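# Pack every block into the chest and close it

## Task

Get every block into the chest, with no other object inside, and close its lid. At the end the chest must stand upright on the bench, no part of the tray may be inside the chest or above it, and everything must stay that way once the grippers release. Open the grippers and pull the arms away afterwards.

## Robot and tools

Robot: two 6-joint arms, left_arm and right_arm, each with a parallel two-finger gripper. The left arm sits on the +y side and the right arm on the -y side. Base roots in the scene frame: left_arm at (+0.021, +0.363, +0.254) m, right_arm at (-0.029, -0.323, +0.254) m, both tilted. Any mounting plates and the metal frame behind the arms are fixed obstacles.

Scene frame: origin on the table top midway between the arms, +z up, +x pointing out over the table. The names left and right refer to the arms, not to sides of a picture. Gripper fingers point along the gripper's own +z and close along its y. The reported end_effector_position is the spot between the finger pads, roughly 1 cm short of the fingertips; at long reach it may differ from the true position.

Tool execute_actions, argument actions: a list holding zero or one item. An empty list only reads the state. An action item is {"rows": [...], "steps": n} with n from 1 to 15 (default 15); each control step is 1/30 s. Each row is used for one step and the final row is held for any steps left over. A wait item is {"steps": n} with n up to 300 and no rows; it sends nothing new and returns after that many steps since the previous result, counting your reply time. Optional pictures: true or false chooses whether camera images come back (they do by default). A refused call moves nothing.

Row layout: one flat list of 14 numbers covering both arms, always all 14 even when one arm stays still: left_arm waist, shoulder, elbow, wrist pitch, wrist yaw, wrist roll, opening, then the same seven for right_arm. The six joint values are absolute target angles in radians, in the same terms as the Joint positions line, not offsets. Stated ranges: waist -2.618 to 3.054, shoulder 0.000 to 3.142, elbow 0.000 to 3.142, wrist pitch -1.571 to 1.571, wrist yaw -1.571 to 1.571, wrist roll -2.094 to 2.094. True ends may be up to 0.036 rad either way. A target more than 0.036 rad beyond a range end, and farther out than the joint's last reading, gets the call refused; a target past the true end is cut to that end and may trigger a "joint sent to its limit" note (possibly about an earlier action). Opening is an absolute value from -1 (closed) to +1 (fully open, pad gap 0.094 m).

Motion: speed is capped. Each step, a joint's target is kept within a set lead of its measured angle (waist 0.202, shoulder 0.258, elbow 0.238, wrist pitch 0.573, wrist yaw and roll 0.522 rad), and all of an arm's targets are pulled back if they would move the gripper more than 70 mm from where it is measured. Far targets therefore need several actions. Between calls the arms keep heading for the last row sent, until everything has nearly stopped or a step is HELD; then only a fresh action moves them further. Fingers still closing or opening carry on.

Gripping: grip_measured reports finger opening on the same -1..1 scale you command. Away from the ends, the fingers go to where grip_measured equals your number. To hold something, keep commanding an opening below grip_measured: about 0.03 lower holds firmly, smaller gaps hold gently. Each pad pushes at most around 50 to 62 N, less on objects under about 2 mm thick. Readings may be off by about 1 mm per gripper.

Result lines: the state line gives each gripper's position (m) and quat_wxyz in the scene frame. Joint positions and Joint velocities list each arm's six joints (rad, rad/s) and then pad gap (m, m/s). Joint torques give total drive output per joint, with offsets and noise, so treat them cautiously. "joint command not followed" means the clearance check altered or blocked some joint targets; the rest of the row still ran. HELD marks steps where your row was not fully sent. "too close" warnings count a plate and its side of the frame as part of that arm. MOTOR HOT appears from 75 °C; at 90 °C that arm halts for 10 s, and at 100 °C its motors and gripper let go and the arm drops (OVER-TEMPERATURE FAULT). Avoid holding loads longer than needed.

Cameras: cam_high, cam_low, cam_left_wrist, cam_right_wrist, each 504x504, returned in that order; calibrations are given in OpenCV form and may be slightly off. Tool zoom_image takes camera (one of those names) and region [x0, y0, x1, y1] in that camera's pixels from the top-left corner, up to 504 by 504, and gives a closer view of its latest image. Tool read_manual (section "licences") only returns licence text. Tool finished_scene takes scene, the number of the scene you are in, ends it for good and reports whether the goal was met; send no reply without a tool call, since that ends everything.

Order of work: look, plan joint targets, approach each block, close, lift, place it in the chest, release; then shut the lid, make sure the tray is clear of the chest, open the grippers, retreat, and call finished_scene.

Avoid: dropping or knocking anything off the table (immediate failure), letting the arms collide or press on each other, slamming, hard pushes, tipping the chest, and anything that stays in place only because a gripper holds it. Loose objects or held parts may occasionally be nudged by outside disturbances.

Each tool is called after "Request:" as name([rows], argument=value, ...), one row to a line, values as JSON.

## Session

Request:
execute_actions(actions=[])

Scene clock: 0.00 s of 5550.00 s.
left_arm: end_effector_position=(+0.2854, +0.4290, +0.1286) grip_measured=+1.000 end_effector_quat_wxyz=(-0.286, +0.384, +0.866, +0.147) | right_arm: end_effector_position=(+0.1525, +0.0418, +0.3371) grip_measured=+1.000 end_effector_quat_wxyz=(+0.047, +0.904, -0.398, -0.149)
Joint positions: left_arm=[-0.388  1.437  0.912 -0.965 -0.82   0.347  0.094] | right_arm=[ 1.46   1.956  1.898 -1.537  0.526 -0.673  0.094]
Joint velocities: left_arm=[-0.002 -0.002  0.002 -0.022  0.007 -0.051  0.   ] | right_arm=[-0.022 -0.002  0.007 -0.066  0.066  0.007  0.   ]
Joint torques (N m, as the arm reports them, + toward a larger angle): no reading

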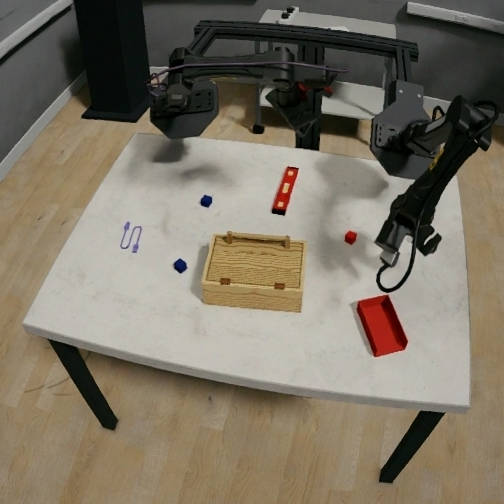

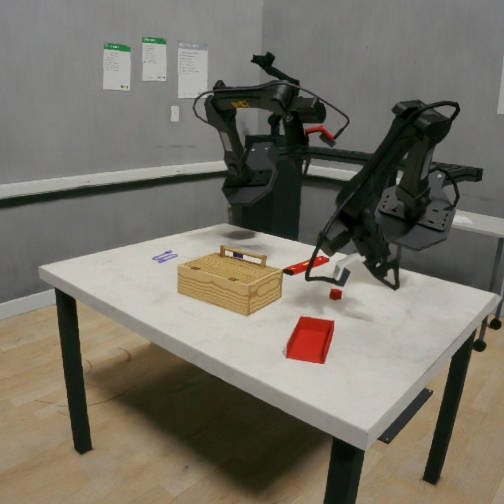

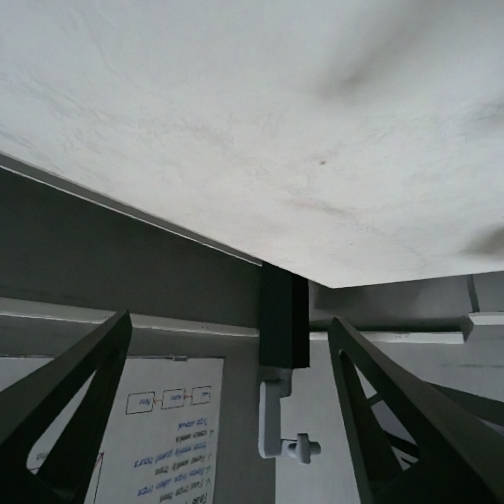

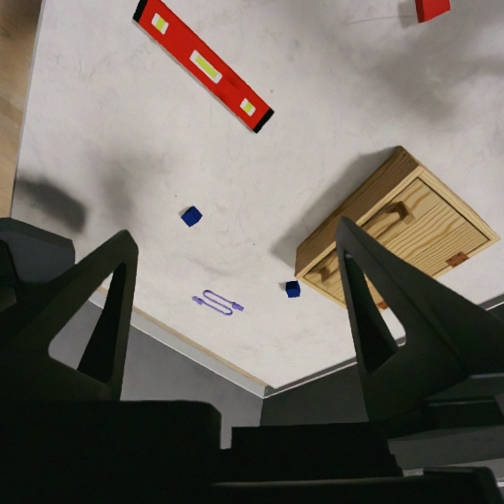

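Request:
zoom_image(camera="cam_high", region=[160, 160, 420, 370])

Request:
zoom_image(camera="cam_low", region=[160, 230, 360, 370])

Request:
zoom_image(camera="cam_right_wrist", region=[270, 130, 504, 330])

Region (160, 160, 420, 370) of cam_high's 504x504 image, scaled by 1.938, with more detail than that image has; it fills the top 407 rows of this view, and the rest is white.

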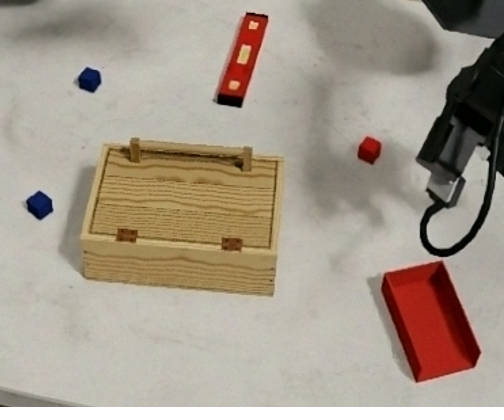

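Region (160, 230, 360, 370) of cam_low's 504x504 image, scaled by 2.520, with more detail than that image has; it fills the top 353 rows of this view, and the rest is white.

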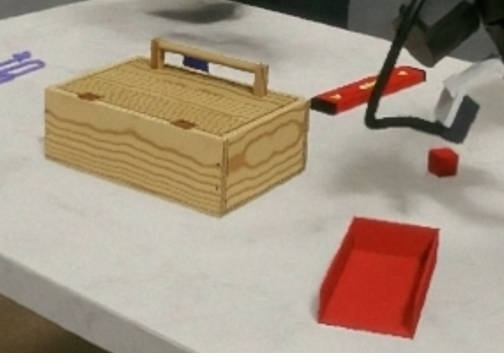

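Region (270, 130, 504, 330) of cam_right_wrist's 504x504 image, scaled by 2.154, with more detail than that image has; it fills the top 431 rows of this view, and the rest is white.

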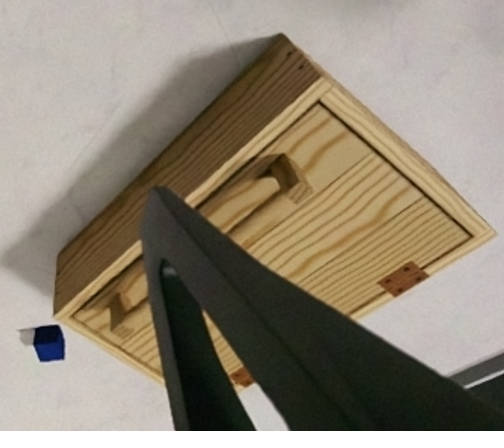

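Request:
execute_actions([
  {"rows":[[-0.5,1.4,1.15,-0.4,-0.4,0.8,0.3,0.792,1.274,0.514,-0.267,0.675,0,0.6]]},
], pictures=false)

Request:
execute_actions([
  {"steps":25},
], pictures=false)

Request:
execute_actions([
  {"rows":[[-1.024,1.704,1.145,-0.204,-0.314,0.983,0.3,0.792,1.274,0.514,-0.267,0.675,0,0.6]]},
], pictures=false)

Request:
execute_actions([
  {"steps":25},
])

Scene clock: 95.40 s of 5550.00 s.
left_arm: end_effector_position=(+0.4575, +0.3127, +0.1233) grip_measured=+0.302 end_effector_quat_wxyz=(+0.051, +0.417, +0.907, -0.005) | right_arm: end_effector_position=(+0.3299, -0.1064, +0.1859) grip_measured=+0.601 end_effector_quat_wxyz=(+0.119, -0.298, +0.946, +0.033)
Joint positions: left_arm=[-0.482  1.426  1.125 -0.453 -0.453  0.749  0.061] | right_arm=[ 0.769  1.243  0.936 -0.389  0.685 -0.053  0.075]
Joint velocities: left_arm=[-0.002 -0.076 -0.012  0.359  0.227  0.3    0.   ] | right_arm=[-0.007 -0.11  -1.907  0.989  0.11   0.33   0.001]
Joint torques (N m, as the arm reports them, + toward a larger angle): left_arm=[ -4.77 -11.37   7.74   0.48   0.23   0.06] | right_arm=[ 5.15 -2.29  2.11  0.22 -0.25  0.01]
Steps of this call (steps 1 to 90: nothing new was sent; then 91.90 s passed at rest; steps 91 to 105: all 15 steps of this action). Readings (joint positions):
91: left_arm=[-0.389 1.437 0.918 -0.948 -0.795 0.377] | right_arm=[1.447 1.928 1.856 -1.474 0.534 -0.618]
92: left_arm=[-0.396 1.437 0.932 -0.914 -0.762 0.413] | right_arm=[1.419 1.886 1.788 -1.386 0.543 -0.549]
94: left_arm=[-0.415 1.437 0.974 -0.837 -0.702 0.478] | right_arm=[1.324 1.787 1.660 -1.228 0.568 -0.416]
98: left_arm=[-0.450 1.437 1.058 -0.671 -0.590 0.601] | right_arm=[1.084 1.563 1.414 -0.903 0.612 -0.229]
105: the state above

Scene clock: 96.23 s of 5550.00 s.
left_arm: end_effector_position=(+0.4655, +0.3061, +0.1253) grip_measured=+0.302 end_effector_quat_wxyz=(+0.073, +0.429, +0.900, -0.015) | right_arm: end_effector_position=(+0.1726, -0.1738, +0.1138) grip_measured=+0.601 end_effector_quat_wxyz=(-0.022, -0.392, +0.920, -0.014)
Joint positions: left_arm=[-0.482  1.424  1.125 -0.418 -0.419  0.793  0.061] | right_arm=[ 0.771  1.288  0.491 -0.283  0.674 -0.007  0.075]
Joint velocities: left_arm=[-0.007 -0.002 -0.017  0.037 -0.022 -0.022 -0.   ] | right_arm=[-0.007 -0.022  0.012 -0.037 -0.051  0.066  0.001]
Joint torques (N m, as the arm reports them, + toward a larger angle): left_arm=[ -4.72 -11.67   7.82   0.82   0.32   0.06] | right_arm=[ 4.55 -4.45  4.68  0.41  0.    0.02]
Steps of this call (steps 1 to 25: the robot went on to your last target). Readings (joint positions):
1: left_arm=[-0.482 1.424 1.125 -0.443 -0.446 0.758] | right_arm=[0.770 1.243 0.870 -0.361 0.684 -0.045]
2: left_arm=[-0.482 1.424 1.125 -0.436 -0.440 0.765] | right_arm=[0.771 1.250 0.803 -0.342 0.684 -0.039]
4: left_arm=[-0.482 1.424 1.125 -0.428 -0.432 0.775] | right_arm=[0.771 1.265 0.666 -0.317 0.682 -0.029]
8: left_arm=[-0.482 1.424 1.125 -0.422 -0.424 0.786] | right_arm=[0.771 1.288 0.493 -0.332 0.674 -0.018]
25: the state above

Scene clock: 96.73 s of 5550.00 s.
left_arm: end_effector_position=(+0.3748, +0.0513, +0.1777) grip_measured=+0.302 end_effector_quat_wxyz=(+0.189, +0.651, +0.708, -0.196) | right_arm: end_effector_position=(+0.1727, -0.1736, +0.1138) grip_measured=+0.601 end_effector_quat_wxyz=(-0.022, -0.392, +0.920, -0.014)
Joint positions: left_arm=[-1.024  1.719  1.133 -0.235 -0.334  0.96   0.061] | right_arm=[ 0.771  1.288  0.491 -0.282  0.674 -0.007  0.075]
Joint velocities: left_arm=[-0.398 -0.002 -0.002  0.139  0.198  0.198  0.001] | right_arm=[-0.017  0.002 -0.002  0.081  0.037 -0.022 -0.001]
Joint torques (N m, as the arm reports them, + toward a larger angle): left_arm=[-4.15 -8.96  6.27  0.95  0.19  0.06] | right_arm=[ 4.56 -4.34  4.58  0.38  0.01  0.07]
Steps of this call (steps 1 to 15: all 15 steps of this action). Readings (joint positions):
1: left_arm=[-0.492 1.438 1.126 -0.405 -0.420 0.809] | right_arm=[0.771 1.288 0.491 -0.282 0.674 -0.007]
2: left_arm=[-0.514 1.464 1.130 -0.377 -0.419 0.826] | right_arm=[0.771 1.288 0.491 -0.282 0.674 -0.007]
4: left_arm=[-0.576 1.540 1.133 -0.325 -0.408 0.857] | right_arm=[0.771 1.288 0.491 -0.282 0.674 -0.007]
8: left_arm=[-0.738 1.680 1.133 -0.281 -0.383 0.909] | right_arm=[0.771 1.288 0.491 -0.282 0.674 -0.007]
15: the state above

Scene clock: 97.57 s of 5550.00 s.
left_arm: end_effector_position=(+0.3783, +0.0511, +0.1771) grip_measured=+0.302 end_effector_quat_wxyz=(+0.195, +0.652, +0.706, -0.195) | right_arm: end_effector_position=(+0.1727, -0.1736, +0.1138) grip_measured=+0.601 end_effector_quat_wxyz=(-0.022, -0.392, +0.920, -0.014)
Joint positions: left_arm=[-1.017  1.719  1.133 -0.222 -0.328  0.976  0.061] | right_arm=[ 0.771  1.288  0.491 -0.282  0.674 -0.007  0.075]
Joint velocities: left_arm=[-0.012 -0.012  0.002 -0.066 -0.022 -0.037  0.   ] | right_arm=[ 0.007  0.007 -0.017 -0.037  0.007 -0.037 -0.   ]
Joint torques (N m, as the arm reports them, + toward a larger angle): left_arm=[-7.14 -9.1   6.31  1.07  0.47  0.06] | right_arm=[ 4.64 -4.37  4.7   0.37 -0.02  0.07]
Steps of this call (steps 1 to 25: the robot went on to your last target). Readings (joint positions):
1: left_arm=[-1.032 1.719 1.133 -0.232 -0.329 0.964] | right_arm=[0.771 1.288 0.491 -0.282 0.674 -0.007]
2: left_arm=[-1.032 1.719 1.133 -0.229 -0.328 0.966] | right_arm=[0.771 1.288 0.491 -0.282 0.674 -0.007]
4: left_arm=[-1.025 1.719 1.133 -0.226 -0.328 0.970] | right_arm=[0.771 1.288 0.491 -0.282 0.674 -0.007]
8: left_arm=[-1.017 1.719 1.133 -0.223 -0.328 0.973] | right_arm=[0.771 1.288 0.491 -0.282 0.674 -0.007]
25: the state above
camera_calibration (this result's frames):
cam_left_wrist: T_world_to_cam=[[-0.983373, -0.130405, 0.126384, 0.348735], [-0.123442, 0.990446, 0.061474, 0.0207284], [-0.133193, 0.0448508, -0.990075, 0.33729], [0, 0, 0, 1]] pos_world=[0.39042, 0.00981871, 0.288594]
cam_right_wrist: T_world_to_cam=[[0.682312, -0.730451, 0.0298538, -0.255384], [-0.43943, -0.37715, 0.815266, -0.0919518], [-0.584253, -0.569385, -0.578316, 0.186354], [0, 0, 0, 1]] pos_world=[0.242723, -0.115117, 0.190361]

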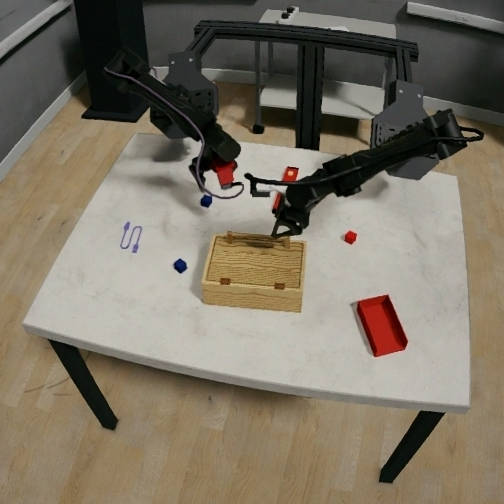

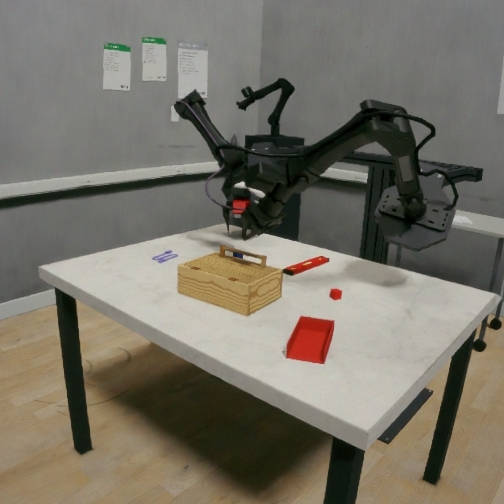

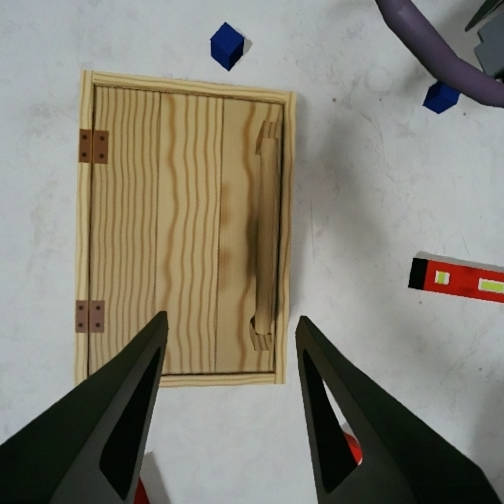

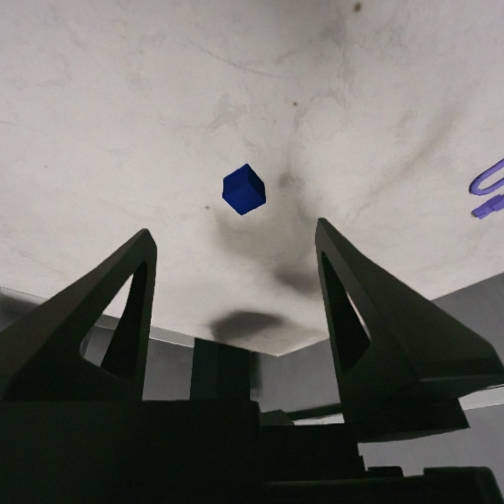

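Request:
execute_actions([
  {"rows":[[-1.017,1.72,1.12,-0.15,-0.31,0.99,0.3,0.72,1.3,0.42,-0.1,0.64,0,0.6],[-1.017,1.72,1.12,-0.15,-0.31,0.99,0.3,0.72,1.3,0.42,-0.1,0.64,0,0.6],[-1.017,1.72,1.12,-0.15,-0.31,0.99,0.3,0.72,1.3,0.42,-0.1,0.64,0,0.6],[-1.012,1.8,1.11,-0.04,-0.3,1,0.3,0.64,1.35,0.29,0.15,0.58,0,0.6],[-1.012,1.8,1.11,-0.04,-0.3,1,0.3,0.64,1.35,0.29,0.15,0.58,0,0.6],[-1.012,1.8,1.11,-0.04,-0.3,1,0.3,0.64,1.35,0.29,0.15,0.58,0,0.6],[-1.01,1.875,1.103,0.061,-0.29,1,0.3,0.565,1.407,0.163,0.408,0.533,0,0.6]]},
], pictures=false)

Request:
execute_actions([
  {"steps":15},
])

Scene clock: 130.83 s of 5550.00 s.
left_arm: end_effector_position=(+0.3639, +0.0186, +0.1358) grip_measured=+0.302 end_effector_quat_wxyz=(+0.211, +0.645, +0.709, -0.192) | right_arm: end_effector_position=(+0.1222, -0.2225, +0.0676) grip_measured=+0.601 end_effector_quat_wxyz=(-0.014, -0.287, +0.958, -0.007)
Joint positions: left_arm=[-1.004  1.884  1.112  0.006 -0.316  0.992  0.061] | right_arm=[ 0.57   1.407  0.155  0.317  0.554 -0.005  0.075]
Joint velocities: left_arm=[-0.002 -0.012  0.017  0.168  0.022  0.007  0.001] | right_arm=[-0.007  0.027  0.002  0.593 -0.125  0.037  0.001]
Joint torques (N m, as the arm reports them, + toward a larger angle): left_arm=[-7.87 -9.04  3.87  1.34  0.63  0.05] | right_arm=[ 1.37 -3.08  1.1   0.19 -0.08  0.04]
Steps of this call (steps 1 to 15: the robot went on to your last target; steps 16 to 90: nothing new was sent; then 29.77 s passed at rest; steps 91 to 105: all 15 steps of this action). Readings (joint positions):
91: left_arm=[-1.017 1.719 1.133 -0.216 -0.328 0.977] | right_arm=[0.763 1.288 0.481 -0.253 0.668 -0.007]
92: left_arm=[-1.017 1.719 1.133 -0.208 -0.328 0.978] | right_arm=[0.749 1.288 0.468 -0.219 0.663 -0.007]
94: left_arm=[-1.017 1.726 1.133 -0.178 -0.327 0.982] | right_arm=[0.714 1.294 0.423 -0.130 0.648 -0.007]
98: left_arm=[-1.008 1.804 1.133 -0.055 -0.323 0.987] | right_arm=[0.606 1.363 0.258 0.135 0.597 -0.005]
105: the state above

Scene clock: 131.33 s of 5550.00 s.
left_arm: end_effector_position=(+0.3716, +0.0153, +0.1386) grip_measured=+0.302 end_effector_quat_wxyz=(+0.227, +0.636, +0.713, -0.190) | right_arm: end_effector_position=(+0.1351, -0.2121, +0.0676) grip_measured=+0.601 end_effector_quat_wxyz=(+0.015, -0.268, +0.963, +0.007)
Joint positions: left_arm=[-1.004  1.884  1.112  0.043 -0.315  0.993  0.061] | right_arm=[ 0.57   1.407  0.155  0.391  0.542 -0.005  0.075]
Joint velocities: left_arm=[-0.002  0.017 -0.002  0.007 -0.007 -0.037 -0.001] | right_arm=[-0.002  0.017  0.007  0.022 -0.007  0.007 -0.   ]
Joint torques (N m, as the arm reports them, + toward a larger angle): left_arm=[-7.92 -9.11  3.85  1.17  0.63  0.06] | right_arm=[ 1.43 -3.13  1.16  0.54 -0.16  0.04]
Steps of this call (steps 1 to 15: the robot went on to your last target). Readings (joint positions):
1: left_arm=[-1.004 1.884 1.112 0.013 -0.316 0.992] | right_arm=[0.570 1.407 0.155 0.334 0.551 -0.005]
2: left_arm=[-1.004 1.884 1.112 0.021 -0.316 0.992] | right_arm=[0.570 1.407 0.155 0.347 0.549 -0.005]
4: left_arm=[-1.004 1.884 1.112 0.031 -0.315 0.993] | right_arm=[0.570 1.407 0.155 0.365 0.547 -0.005]
8: left_arm=[-1.004 1.884 1.112 0.039 -0.315 0.993] | right_arm=[0.570 1.407 0.155 0.383 0.544 -0.005]
15: the state above
camera_calibration (this result's frames):
cam_left_wrist: T_world_to_cam=[[-0.981128, -0.171391, 0.0895125, 0.347304], [-0.170479, 0.985201, 0.0177896, 0.0813574], [-0.0912367, 0.0021939, -0.995827, 0.285823], [0, 0, 0, 1]] pos_world=[0.380697, -0.0212557, 0.252095]
cam_right_wrist: T_world_to_cam=[[0.468077, -0.883611, 0.0116629, -0.25881], [-0.573061, -0.293469, 0.765165, -0.0461153], [-0.672685, -0.364839, -0.643729, 0.175511], [0, 0, 0, 1]] pos_world=[0.21278, -0.178187, 0.151286]

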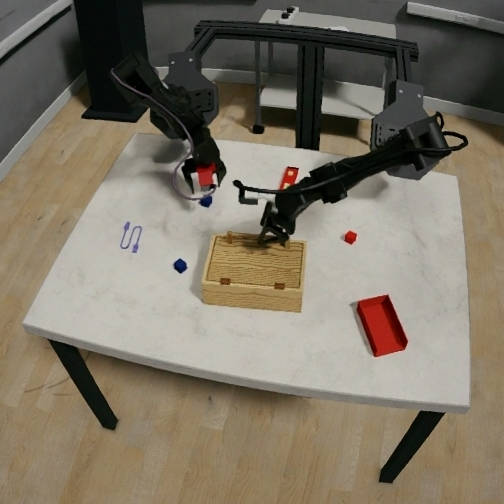

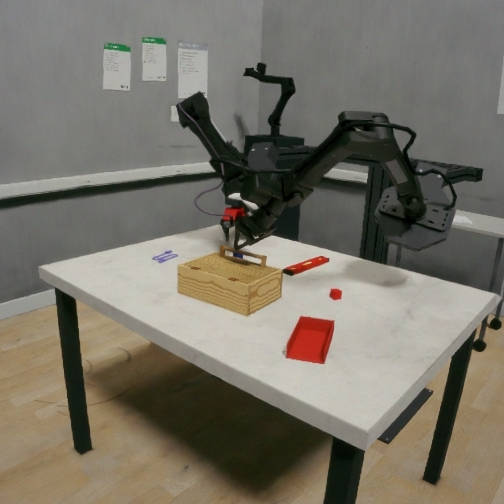

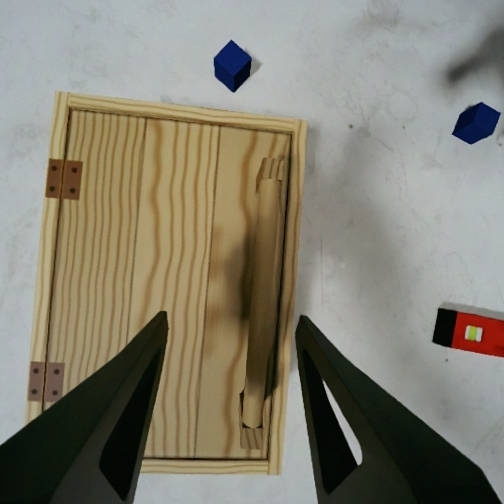

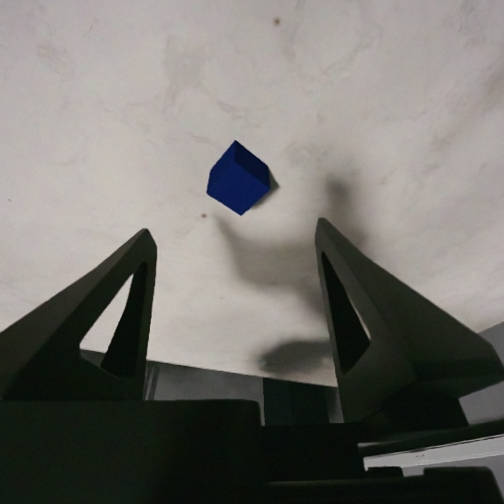

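Request:
execute_actions([
  {"rows":[[-1.0,1.88,1.075,0.07,-0.27,1.01,0.3,0.55,1.41,0.165,0.43,0.52,0.3,0.4],[-1.0,1.88,1.075,0.07,-0.27,1.01,0.3,0.55,1.41,0.165,0.43,0.52,0.5,0.4],[-1.0,1.88,1.075,0.07,-0.27,1.01,0.3,0.54,1.41,0.165,0.43,0.52,0.67,0.4],[-1.0,1.88,1.075,0.07,-0.27,1.01,0.3,0.54,1.41,0.165,0.46,0.52,0.67,0.4],[-1.0,1.88,1.075,0.08,-0.27,1.01,0.3,0.54,1.43,0.165,0.5,0.51,0.67,0.4],[-1.0,1.89,1.075,0.09,-0.26,1.02,0.3,0.53,1.46,0.165,0.53,0.51,0.67,0.4],[-0.99,1.9,1.075,0.1,-0.26,1.02,0.3,0.52,1.49,0.165,0.56,0.5,0.67,0.4],[-0.98,1.91,1.075,0.11,-0.25,1.03,0.3,0.515,1.52,0.17,0.59,0.5,0.66,0.4],[-0.97,1.92,1.075,0.12,-0.25,1.03,0.3,0.51,1.55,0.17,0.62,0.49,0.66,0.4],[-0.965,1.93,1.075,0.13,-0.24,1.04,0.3,0.5,1.58,0.175,0.65,0.485,0.66,0.4],[-0.96,1.94,1.075,0.138,-0.235,1.045,0.3,0.49,1.61,0.175,0.65,0.485,0.66,0.4],[-0.95,1.952,1.075,0.138,-0.235,1.045,0.3,0.483,1.65,0.175,0.65,0.485,0.66,0.4]]},
], pictures=false)

Request:
execute_actions([
  {"steps":12},
])

Request:
zoom_image(camera="cam_low", region=[190, 200, 290, 290])

Scene clock: 162.43 s of 5550.00 s.
left_arm: end_effector_position=(+0.3678, +0.0212, +0.1074) grip_measured=+0.302 end_effector_quat_wxyz=(+0.220, +0.637, +0.713, -0.192) | right_arm: end_effector_position=(+0.1190, -0.2217, +0.0420) grip_measured=+0.401 end_effector_quat_wxyz=(-0.009, +0.063, +0.998, -0.004)
Joint positions: left_arm=[-0.942  1.939  1.096  0.111 -0.269  1.03   0.061] | right_arm=[0.491 1.639 0.155 0.597 0.496 0.626 0.066]
Joint velocities: left_arm=[ 0.125  0.193 -0.012  0.022 -0.007 -0.022 -0.001] | right_arm=[-0.037  0.203 -0.002  0.095 -0.037  0.227  0.   ]
Joint torques (N m, as the arm reports them, + toward a larger angle): left_arm=[-8.85 -8.57  2.35  1.22  0.7   0.07] | right_arm=[ 1.91 -3.56  0.9   0.61 -0.03  0.03]
Steps of this call (steps 1 to 15: the robot went on to your last target; steps 16 to 90: nothing new was sent; then 27.60 s passed at rest; steps 91 to 105: all 15 steps of this action). Readings (joint positions):
91: left_arm=[-1.003 1.884 1.110 0.046 -0.312 0.995] | right_arm=[0.568 1.407 0.155 0.394 0.538 0.043]
92: left_arm=[-1.001 1.884 1.108 0.050 -0.308 0.996] | right_arm=[0.564 1.407 0.155 0.398 0.536 0.126]
94: left_arm=[-0.997 1.884 1.102 0.051 -0.303 0.999] | right_arm=[0.553 1.407 0.155 0.408 0.533 0.312]
98: left_arm=[-0.990 1.885 1.096 0.063 -0.292 1.008] | right_arm=[0.533 1.457 0.155 0.490 0.521 0.520]
105: the state above

Scene clock: 162.83 s of 5550.00 s.
left_arm: end_effector_position=(+0.3664, +0.0201, +0.1044) grip_measured=+0.302 end_effector_quat_wxyz=(+0.220, +0.639, +0.711, -0.194) | right_arm: end_effector_position=(+0.1250, -0.2172, +0.0415) grip_measured=+0.401 end_effector_quat_wxyz=(+0.001, +0.084, +0.996, +0.006)
Joint positions: left_arm=[-0.938  1.948  1.096  0.12  -0.262  1.037  0.061] | right_arm=[0.491 1.643 0.155 0.634 0.489 0.652 0.066]
Joint velocities: left_arm=[ 0.002 -0.002  0.007  0.022  0.066 -0.066 -0.001] | right_arm=[-0.012 -0.017  0.002 -0.022 -0.022  0.007 -0.001]
Joint torques (N m, as the arm reports them, + toward a larger angle): left_arm=[-8.48 -8.35  2.36  1.11  0.63  0.07] | right_arm=[ 1.61 -3.09  0.77  0.48 -0.03  0.05]
Steps of this call (steps 1 to 12: the robot went on to your last target). Readings (joint positions):
1: left_arm=[-0.939 1.944 1.096 0.111 -0.269 1.032] | right_arm=[0.491 1.642 0.155 0.601 0.494 0.632]
2: left_arm=[-0.938 1.947 1.096 0.111 -0.268 1.033] | right_arm=[0.491 1.643 0.155 0.606 0.493 0.636]
4: left_arm=[-0.938 1.948 1.096 0.111 -0.265 1.035] | right_arm=[0.491 1.643 0.155 0.619 0.492 0.642]
8: left_arm=[-0.938 1.948 1.096 0.118 -0.263 1.037] | right_arm=[0.491 1.643 0.155 0.630 0.490 0.649]
12: the state above
camera_calibration (this result's frames):
cam_left_wrist: T_world_to_cam=[[-0.98195, -0.160386, 0.100248, 0.345074], [-0.158846, 0.98703, 0.0232145, 0.0714085], [-0.102671, 0.00687141, -0.994692, 0.255282], [0, 0, 0, 1]] pos_world=[0.376399, -0.0168913, 0.217676]
cam_right_wrist: T_world_to_cam=[[-0.222988, -0.974795, 0.00710246, -0.191506], [-0.603284, 0.143719, 0.78447, 0.0644527], [-0.765718, 0.170643, -0.620126, 0.277002], [0, 0, 0, 1]] pos_world=[0.208285, -0.243211, 0.122575]

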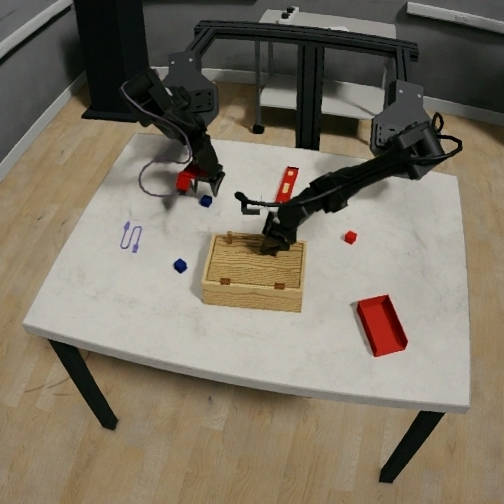

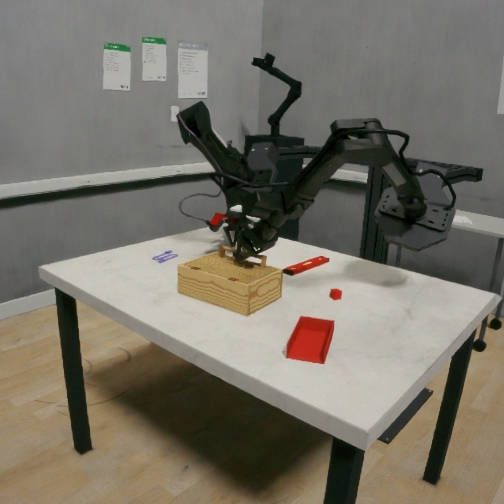

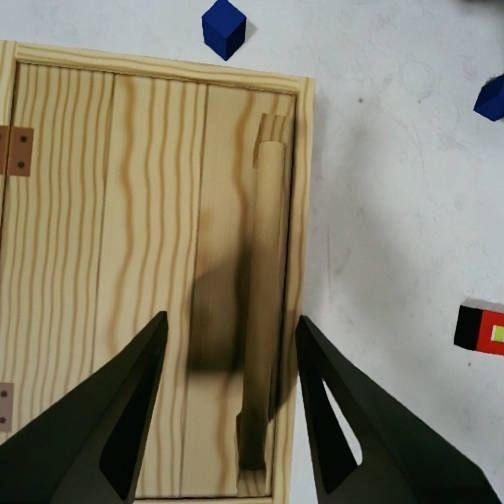

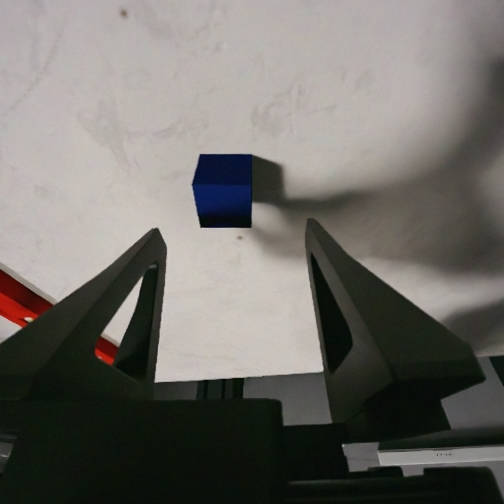

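Region (190, 200, 290, 290) of cam_low's 504x504 image, scaled by 5.040, with more detail than that image has; it fills the top 454 rows of this view, and the rest is white.

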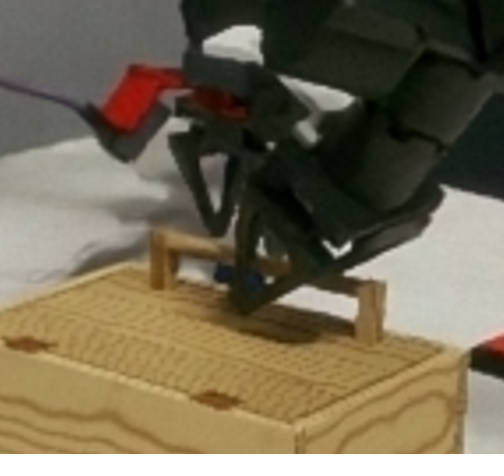

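Request:
execute_actions([
  {"rows":[[-0.96,1.96,1.12,0.13,-0.27,1.06,0.3,0.49,1.66,0.18,0.69,0.48,0.64,0.4],[-0.965,1.965,1.125,0.13,-0.27,1.07,0.3,0.485,1.68,0.185,0.71,0.47,0.64,0.4],[-0.97,1.97,1.13,0.13,-0.27,1.08,0.3,0.48,1.70,0.19,0.73,0.47,0.64,0.4],[-0.978,1.975,1.135,0.13,-0.27,1.09,0.3,0.475,1.72,0.195,0.75,0.46,0.63,0.4],[-0.978,1.98,1.14,0.13,-0.27,1.1,0.3,0.47,1.74,0.2,0.77,0.46,0.63,0.4],[-0.978,1.985,1.145,0.13,-0.27,1.1,0.3,0.465,1.76,0.205,0.79,0.45,0.63,0.4],[-0.978,1.99,1.15,0.13,-0.27,1.1,0.3,0.46,1.78,0.21,0.81,0.45,0.63,0.4],[-0.978,2.0,1.157,0.13,-0.27,1.1,0.3,0.455,1.8,0.215,0.83,0.443,0.63,0.4],[-0.978,2.011,1.157,0.13,-0.27,1.1,0.3,0.45,1.82,0.22,0.845,0.443,0.63,0.4],[-0.978,2.011,1.157,0.13,-0.27,1.1,0.3,0.445,1.84,0.225,0.845,0.443,0.63,0.4],[-0.978,2.011,1.157,0.13,-0.27,1.1,0.3,0.44,1.86,0.228,0.845,0.443,0.63,0.4],[-0.978,2.011,1.157,0.13,-0.27,1.1,0.3,0.438,1.877,0.228,0.845,0.443,0.63,0.4]]},
], pictures=false)

Request:
execute_actions([
  {"steps":10},
])

Scene clock: 184.07 s of 5550.00 s.
left_arm: end_effector_position=(+0.3582, +0.0098, +0.0958) grip_measured=+0.302 end_effector_quat_wxyz=(+0.217, +0.665, +0.689, -0.188) | right_arm: end_effector_position=(+0.1222, -0.2105, +0.0141) grip_measured=+0.401 end_effector_quat_wxyz=(-0.002, +0.096, +0.995, +0.009)
Joint positions: left_arm=[-0.949  2.002  1.125  0.122 -0.273  1.09   0.061] | right_arm=[0.446 1.864 0.213 0.811 0.451 0.638 0.066]
Joint velocities: left_arm=[-0.007  0.012  0.002 -0.007  0.007  0.022 -0.   ] | right_arm=[-0.012  0.1    0.007  0.037 -0.037  0.037  0.001]
Joint torques (N m, as the arm reports them, + toward a larger angle): left_arm=[-10.26  -8.18   6.88   0.96   0.37   0.05] | right_arm=[ 2.21 -3.63 -0.66  0.74 -0.08 -0.08]
Steps of this call (steps 1 to 30: the robot went on to your last target; steps 31 to 100: nothing new was sent; then 17.40 s passed at rest; steps 101 to 115: all 15 steps of this action). Readings (joint positions):
101: left_arm=[-0.938 1.948 1.096 0.121 -0.263 1.040] | right_arm=[0.491 1.643 0.155 0.641 0.488 0.653]
102: left_arm=[-0.938 1.948 1.096 0.121 -0.265 1.045] | right_arm=[0.491 1.647 0.155 0.651 0.486 0.652]
104: left_arm=[-0.938 1.949 1.096 0.121 -0.269 1.056] | right_arm=[0.489 1.673 0.165 0.678 0.481 0.648]
108: left_arm=[-0.946 1.972 1.114 0.122 -0.272 1.078] | right_arm=[0.471 1.754 0.191 0.746 0.465 0.641]
115: the state above

Scene clock: 184.40 s of 5550.00 s.
left_arm: end_effector_position=(+0.3583, +0.0099, +0.0957) grip_measured=+0.302 end_effector_quat_wxyz=(+0.218, +0.666, +0.688, -0.187) | right_arm: end_effector_position=(+0.1250, -0.2085, +0.0139) grip_measured=+0.401 end_effector_quat_wxyz=(+0.003, +0.099, +0.995, +0.014)
Joint positions: left_arm=[-0.949  2.002  1.125  0.122 -0.274  1.093  0.061] | right_arm=[0.446 1.866 0.213 0.829 0.447 0.637 0.066]
Joint velocities: left_arm=[-0.007  0.002 -0.002  0.037 -0.051  0.081  0.   ] | right_arm=[ 0.002 -0.002 -0.007  0.066  0.037  0.081 -0.   ]
Joint torques (N m, as the arm reports them, + toward a larger angle): left_arm=[-10.3   -8.11   6.9    0.96   0.37   0.08] | right_arm=[ 2.01 -3.28 -0.54  0.5  -0.05 -0.1 ]
Steps of this call (steps 1 to 10: the robot went on to your last target). Readings (joint positions):
1: left_arm=[-0.949 2.002 1.125 0.122 -0.273 1.091] | right_arm=[0.446 1.866 0.213 0.813 0.450 0.638]
2: left_arm=[-0.949 2.002 1.125 0.122 -0.273 1.092] | right_arm=[0.446 1.866 0.213 0.816 0.449 0.637]
4: left_arm=[-0.949 2.002 1.125 0.122 -0.274 1.092] | right_arm=[0.446 1.866 0.213 0.822 0.448 0.637]
8: left_arm=[-0.949 2.002 1.125 0.122 -0.274 1.093] | right_arm=[0.446 1.866 0.213 0.828 0.447 0.637]
10: the state above
camera_calibration (this result's frames):
cam_left_wrist: T_world_to_cam=[[-0.992535, -0.097073, 0.0738373, 0.341973], [-0.0946394, 0.994868, 0.0357822, 0.0561766], [-0.0769319, 0.0285272, -0.996628, 0.236571], [0, 0, 0, 1]] pos_world=[0.362936, -0.0294407, 0.208512]
cam_right_wrist: T_world_to_cam=[[-0.250764, -0.968001, -0.0096004, -0.177702], [-0.602792, 0.14838, 0.78398, 0.0858017], [-0.757469, 0.202381, -0.620712, 0.264041], [0, 0, 0, 1]] pos_world=[0.207162, -0.238184, 0.0949207]

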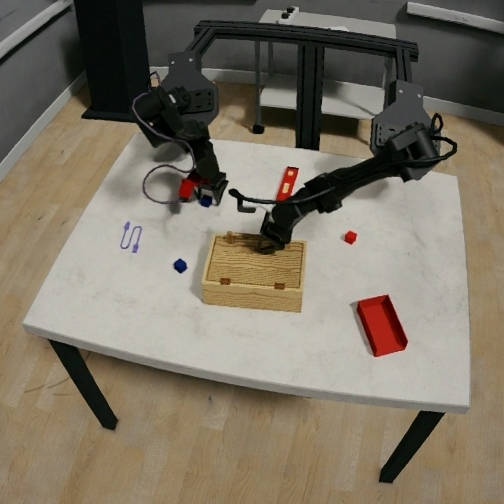

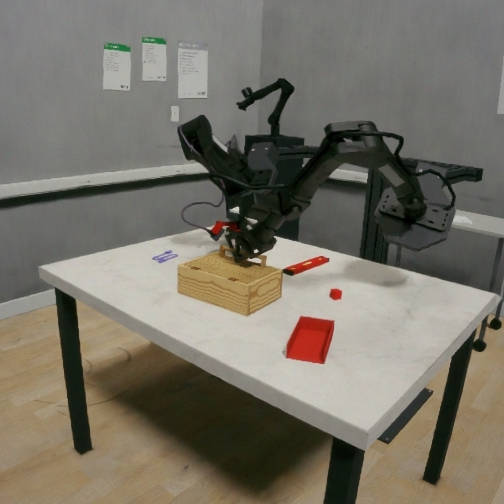

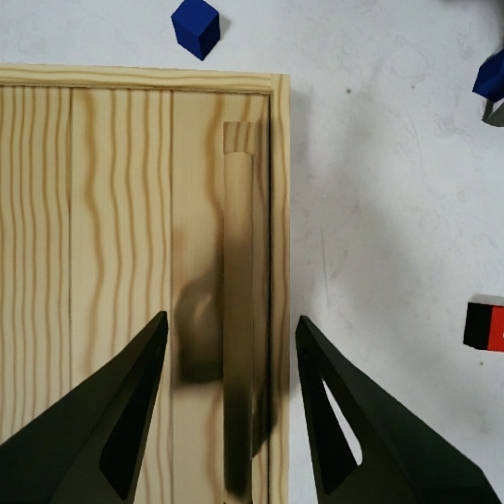

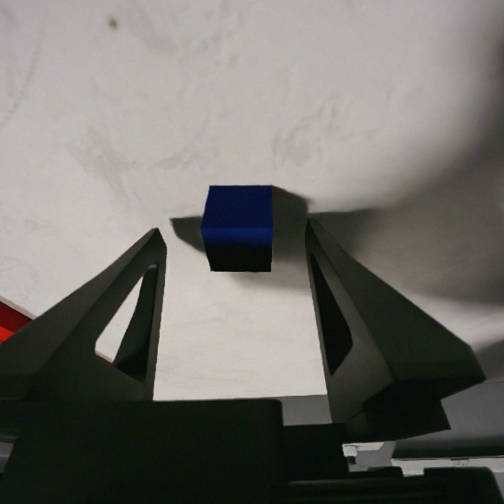

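Request:
execute_actions([
  {"rows":[[-0.99,2.011,1.16,0.13,-0.27,1.1,0.1,0.438,1.877,0.228,0.845,0.443,0.63,0.2],[-0.995,2.011,1.165,0.13,-0.27,1.1,-0.1,0.438,1.877,0.228,0.845,0.443,0.63,0],[-0.995,2.011,1.165,0.13,-0.27,1.1,-0.3,0.438,1.877,0.228,0.845,0.443,0.63,-0.2],[-0.995,2.011,1.165,0.13,-0.27,1.1,-0.4,0.438,1.877,0.228,0.845,0.443,0.63,-0.3],[-0.995,2.011,1.165,0.13,-0.27,1.1,-0.5,0.438,1.877,0.228,0.845,0.443,0.63,-0.33],[-0.995,2.011,1.165,0.13,-0.27,1.1,-0.6,0.438,1.877,0.228,0.845,0.443,0.63,-0.36],[-0.995,2.011,1.165,0.13,-0.27,1.1,-0.65,0.438,1.877,0.228,0.845,0.443,0.63,-0.39],[-0.995,2.011,1.165,0.13,-0.27,1.1,-0.69,0.438,1.877,0.228,0.845,0.443,0.63,-0.42],[-0.995,2.011,1.165,0.13,-0.27,1.1,-0.72,0.438,1.877,0.228,0.845,0.443,0.63,-0.45],[-0.995,2.011,1.165,0.13,-0.27,1.1,-0.75,0.438,1.877,0.228,0.845,0.443,0.63,-0.48],[-0.995,2.011,1.165,0.13,-0.27,1.1,-0.78,0.438,1.877,0.228,0.845,0.443,0.63,-0.5]]},
])

Scene clock: 197.37 s of 5550.00 s.
left_arm: end_effector_position=(+0.3573, +0.0044, +0.1016) grip_measured=-0.771 end_effector_quat_wxyz=(+0.224, +0.669, +0.684, -0.186) | right_arm: end_effector_position=(+0.1255, -0.2082, +0.0140) grip_measured=-0.482 end_effector_quat_wxyz=(+0.004, +0.099, +0.995, +0.015)
Joint positions: left_arm=[-0.967  2.002  1.128  0.125 -0.283  1.096  0.011] | right_arm=[0.446 1.866 0.213 0.832 0.447 0.637 0.024]
Joint velocities: left_arm=[ 0.017  0.007 -0.007 -0.022 -0.037  0.022  0.   ] | right_arm=[ 0.017  0.007 -0.017 -0.081  0.022  0.095  0.   ]
Joint torques (N m, as the arm reports them, + toward a larger angle): left_arm=[-10.26  -7.98   7.34   0.97   0.5    0.02] | right_arm=[ 1.95 -3.3  -0.52  0.48 -0.08 -0.07]
Steps of this call (steps 1 to 30: the robot went on to your last target; steps 31 to 100: nothing new was sent; then 9.13 s passed at rest; steps 101 to 115: all 15 steps of this action). Readings (joint positions):
101: left_arm=[-0.950 2.002 1.125 0.122 -0.275 1.093] | right_arm=[0.446 1.866 0.213 0.832 0.447 0.637]
102: left_arm=[-0.952 2.002 1.125 0.122 -0.275 1.093] | right_arm=[0.446 1.866 0.213 0.832 0.447 0.637]
104: left_arm=[-0.959 2.002 1.125 0.122 -0.276 1.093] | right_arm=[0.446 1.866 0.213 0.832 0.447 0.637]
108: left_arm=[-0.967 2.002 1.125 0.124 -0.278 1.093] | right_arm=[0.446 1.866 0.213 0.832 0.447 0.637]
115: the state above
camera_calibration (this result's frames):
cam_left_wrist: T_world_to_cam=[[-0.994084, -0.0892479, 0.0619089, 0.341827], [-0.0876745, 0.995764, 0.027688, 0.059614], [-0.0641178, 0.0220963, -0.997698, 0.238073], [0, 0, 0, 1]] pos_world=[0.360296, -0.0341147, 0.214712]
cam_right_wrist: T_world_to_cam=[[-0.25137, -0.967826, -0.0112133, -0.177177], [-0.60402, 0.147806, 0.783143, 0.0860672], [-0.756289, 0.203632, -0.62174, 0.264458], [0, 0, 0, 1]] pos_world=[0.207456, -0.23805, 0.0950348]

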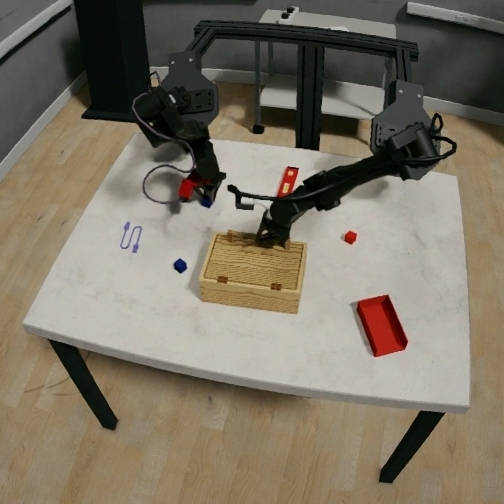

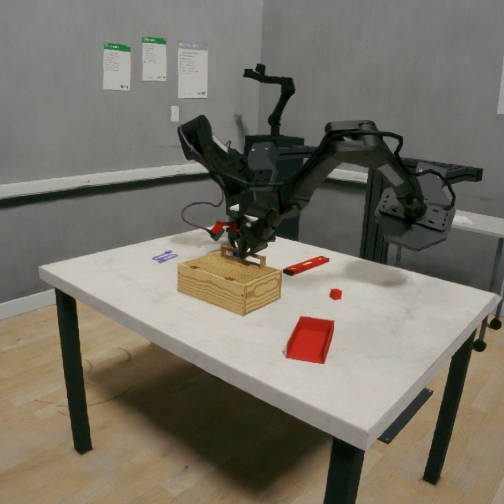

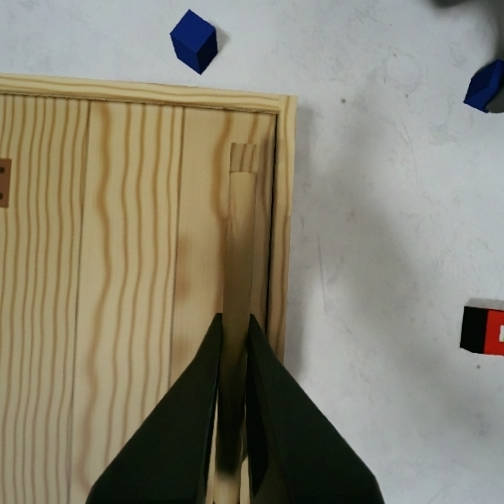

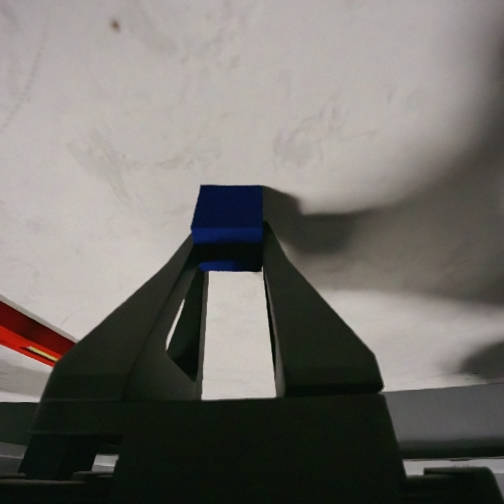

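Request:
execute_actions([
  {"rows":[[-0.996,1.975,1.163,0.11,-0.28,1.09,-0.79,0.438,1.877,0.228,0.845,0.443,0.63,-0.515],[-1.001,1.963,1.167,0.09,-0.283,1.085,-0.79,0.45,1.85,0.21,0.82,0.46,0.63,-0.515],[-1.007,1.952,1.172,0.07,-0.286,1.08,-0.79,0.46,1.82,0.2,0.79,0.465,0.63,-0.515],[-1.013,1.941,1.177,0.05,-0.289,1.075,-0.79,0.47,1.79,0.19,0.76,0.47,0.63,-0.515],[-1.019,1.93,1.182,0.03,-0.292,1.07,-0.79,0.48,1.76,0.18,0.73,0.475,0.63,-0.515],[-1.024,1.92,1.188,0.01,-0.295,1.067,-0.79,0.49,1.73,0.175,0.7,0.48,0.63,-0.515],[-1.029,1.91,1.195,-0.005,-0.298,1.064,-0.79,0.5,1.7,0.17,0.67,0.49,0.63,-0.515],[-1.033,1.902,1.203,-0.02,-0.3,1.06,-0.79,0.51,1.66,0.165,0.64,0.495,0.63,-0.515],[-1.037,1.894,1.212,-0.035,-0.302,1.057,-0.79,0.52,1.62,0.16,0.6,0.5,0.63,-0.515],[-1.041,1.887,1.222,-0.05,-0.304,1.054,-0.79,0.53,1.58,0.16,0.56,0.51,0.63,-0.515],[-1.045,1.88,1.232,-0.065,-0.306,1.051,-0.79,0.54,1.54,0.16,0.52,0.52,0.63,-0.515],[-1.048,1.873,1.243,-0.08,-0.308,1.049,-0.79,0.55,1.5,0.16,0.48,0.525,0.63,-0.515],[-1.051,1.867,1.254,-0.095,-0.31,1.047,-0.79,0.56,1.46,0.16,0.44,0.53,0.63,-0.515],[-1.053,1.861,1.265,-0.11,-0.311,1.045,-0.79,0.57,1.43,0.16,0.41,0.535,0.63,-0.515],[-1.055,1.856,1.276,-0.125,-0.312,1.044,-0.79,0.58,1.4,0.16,0.39,0.54,0.63,-0.515]]},
], pictures=false)

Request:
execute_actions([
  {"steps":10},
])

Scene clock: 224.17 s of 5550.00 s.
left_arm: end_effector_position=(+0.3763, +0.0073, +0.1449) grip_measured=-0.779 end_effector_quat_wxyz=(+0.214, +0.671, +0.684, -0.193) | right_arm: end_effector_position=(+0.1570, -0.1931, +0.0617) grip_measured=-0.485 end_effector_quat_wxyz=(+0.039, +0.082, +0.995, +0.047)
Joint positions: left_arm=[-1.015  1.908  1.213 -0.087 -0.311  1.05   0.01 ] | right_arm=[0.549 1.465 0.183 0.527 0.501 0.637 0.024]
Joint velocities: left_arm=[-0.081 -0.178  0.32  -0.505 -0.022 -0.081 -0.001] | right_arm=[ 0.266 -0.974  0.007 -0.755  0.198 -0.007 -0.001]
Joint torques (N m, as the arm reports them, + toward a larger angle): left_arm=[-10.84 -12.49   8.77   1.28   0.35   0.03] | right_arm=[ 3.62 -3.87 -1.27  0.36  0.12 -0.09]
Steps of this call (steps 1 to 15: the robot went on to your last target; steps 16 to 90: nothing new was sent; then 23.30 s passed at rest; steps 91 to 105: all 15 steps of this action). Readings (joint positions):
91: left_arm=[-0.967 2.002 1.128 0.124 -0.283 1.097] | right_arm=[0.446 1.866 0.213 0.832 0.447 0.637]
92: left_arm=[-0.968 2.002 1.128 0.123 -0.283 1.096] | right_arm=[0.446 1.866 0.213 0.832 0.447 0.637]
94: left_arm=[-0.970 1.997 1.133 0.106 -0.286 1.092] | right_arm=[0.447 1.848 0.213 0.810 0.448 0.637]
98: left_arm=[-0.987 1.961 1.150 0.039 -0.296 1.076] | right_arm=[0.478 1.734 0.198 0.737 0.461 0.637]
105: the state above

Scene clock: 224.50 s of 5550.00 s.
left_arm: end_effector_position=(+0.3843, +0.0086, +0.1540) grip_measured=-0.779 end_effector_quat_wxyz=(+0.216, +0.669, +0.685, -0.192) | right_arm: end_effector_position=(+0.1483, -0.2004, +0.0667) grip_measured=-0.485 end_effector_quat_wxyz=(+0.022, +0.062, +0.997, +0.030)
Joint positions: left_arm=[-1.02   1.891  1.238 -0.126 -0.316  1.045  0.01 ] | right_arm=[0.565 1.412 0.183 0.414 0.521 0.637 0.024]
Joint velocities: left_arm=[-0.012  0.017  0.002 -0.007  0.007 -0.007 -0.001] | right_arm=[ 0.002  0.012  0.007 -0.022 -0.022 -0.037 -0.   ]
Joint torques (N m, as the arm reports them, + toward a larger angle): left_arm=[-10.69 -11.77   8.37   0.91   0.35   0.  ] | right_arm=[ 3.43 -4.05 -1.1   0.41  0.11 -0.09]
Steps of this call (steps 1 to 10: the robot went on to your last target). Readings (joint positions):
1: left_arm=[-1.017 1.903 1.222 -0.100 -0.312 1.048] | right_arm=[0.557 1.437 0.183 0.504 0.505 0.637]
2: left_arm=[-1.019 1.898 1.228 -0.109 -0.312 1.047] | right_arm=[0.562 1.421 0.183 0.489 0.509 0.637]
4: left_arm=[-1.020 1.892 1.235 -0.119 -0.312 1.046] | right_arm=[0.565 1.412 0.183 0.463 0.514 0.637]
8: left_arm=[-1.020 1.891 1.238 -0.125 -0.315 1.045] | right_arm=[0.565 1.412 0.183 0.423 0.520 0.637]
10: the state above
camera_calibration (this result's frames):
cam_left_wrist: T_world_to_cam=[[-0.99308, -0.0851673, 0.0808561, 0.362414], [-0.0827865, 0.996042, 0.0323608, 0.0537302], [-0.0832921, 0.0254431, -0.9962, 0.299133], [0, 0, 0, 1]] pos_world=[0.38927, -0.0302625, 0.266955]
cam_right_wrist: T_world_to_cam=[[-0.179147, -0.982775, -0.0453756, -0.174783], [-0.643967, 0.0822683, 0.760617, 0.0516709], [-0.743783, 0.165483, -0.647613, 0.305161], [0, 0, 0, 1]] pos_world=[0.228936, -0.226522, 0.150394]

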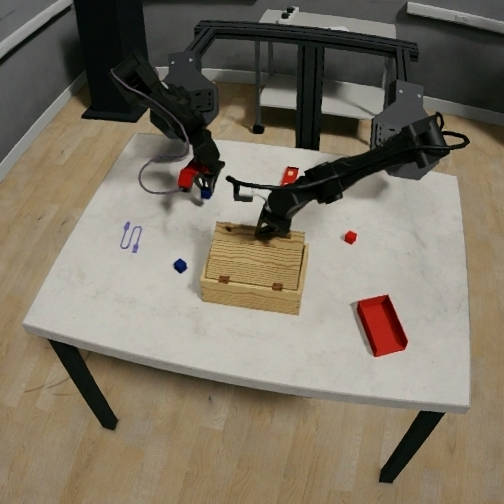

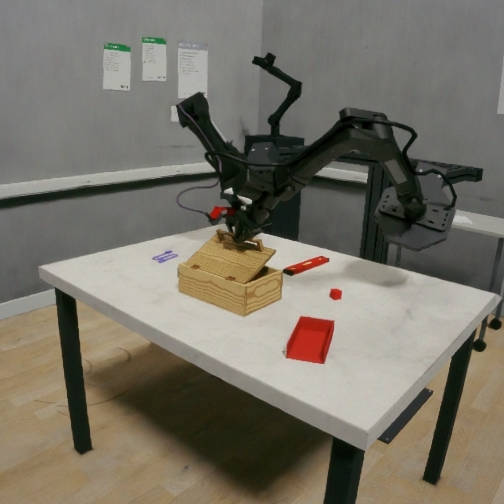

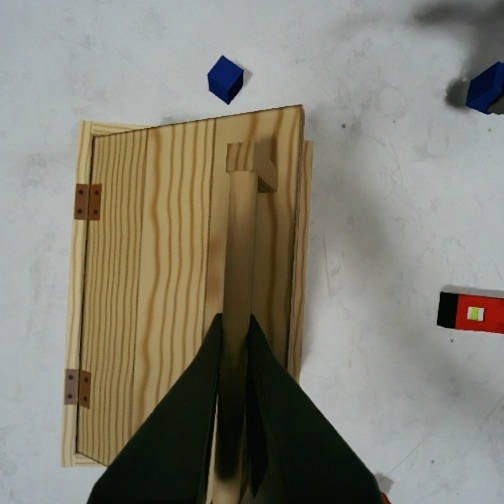

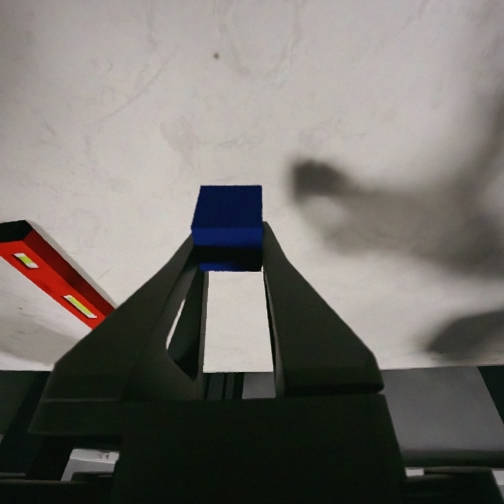

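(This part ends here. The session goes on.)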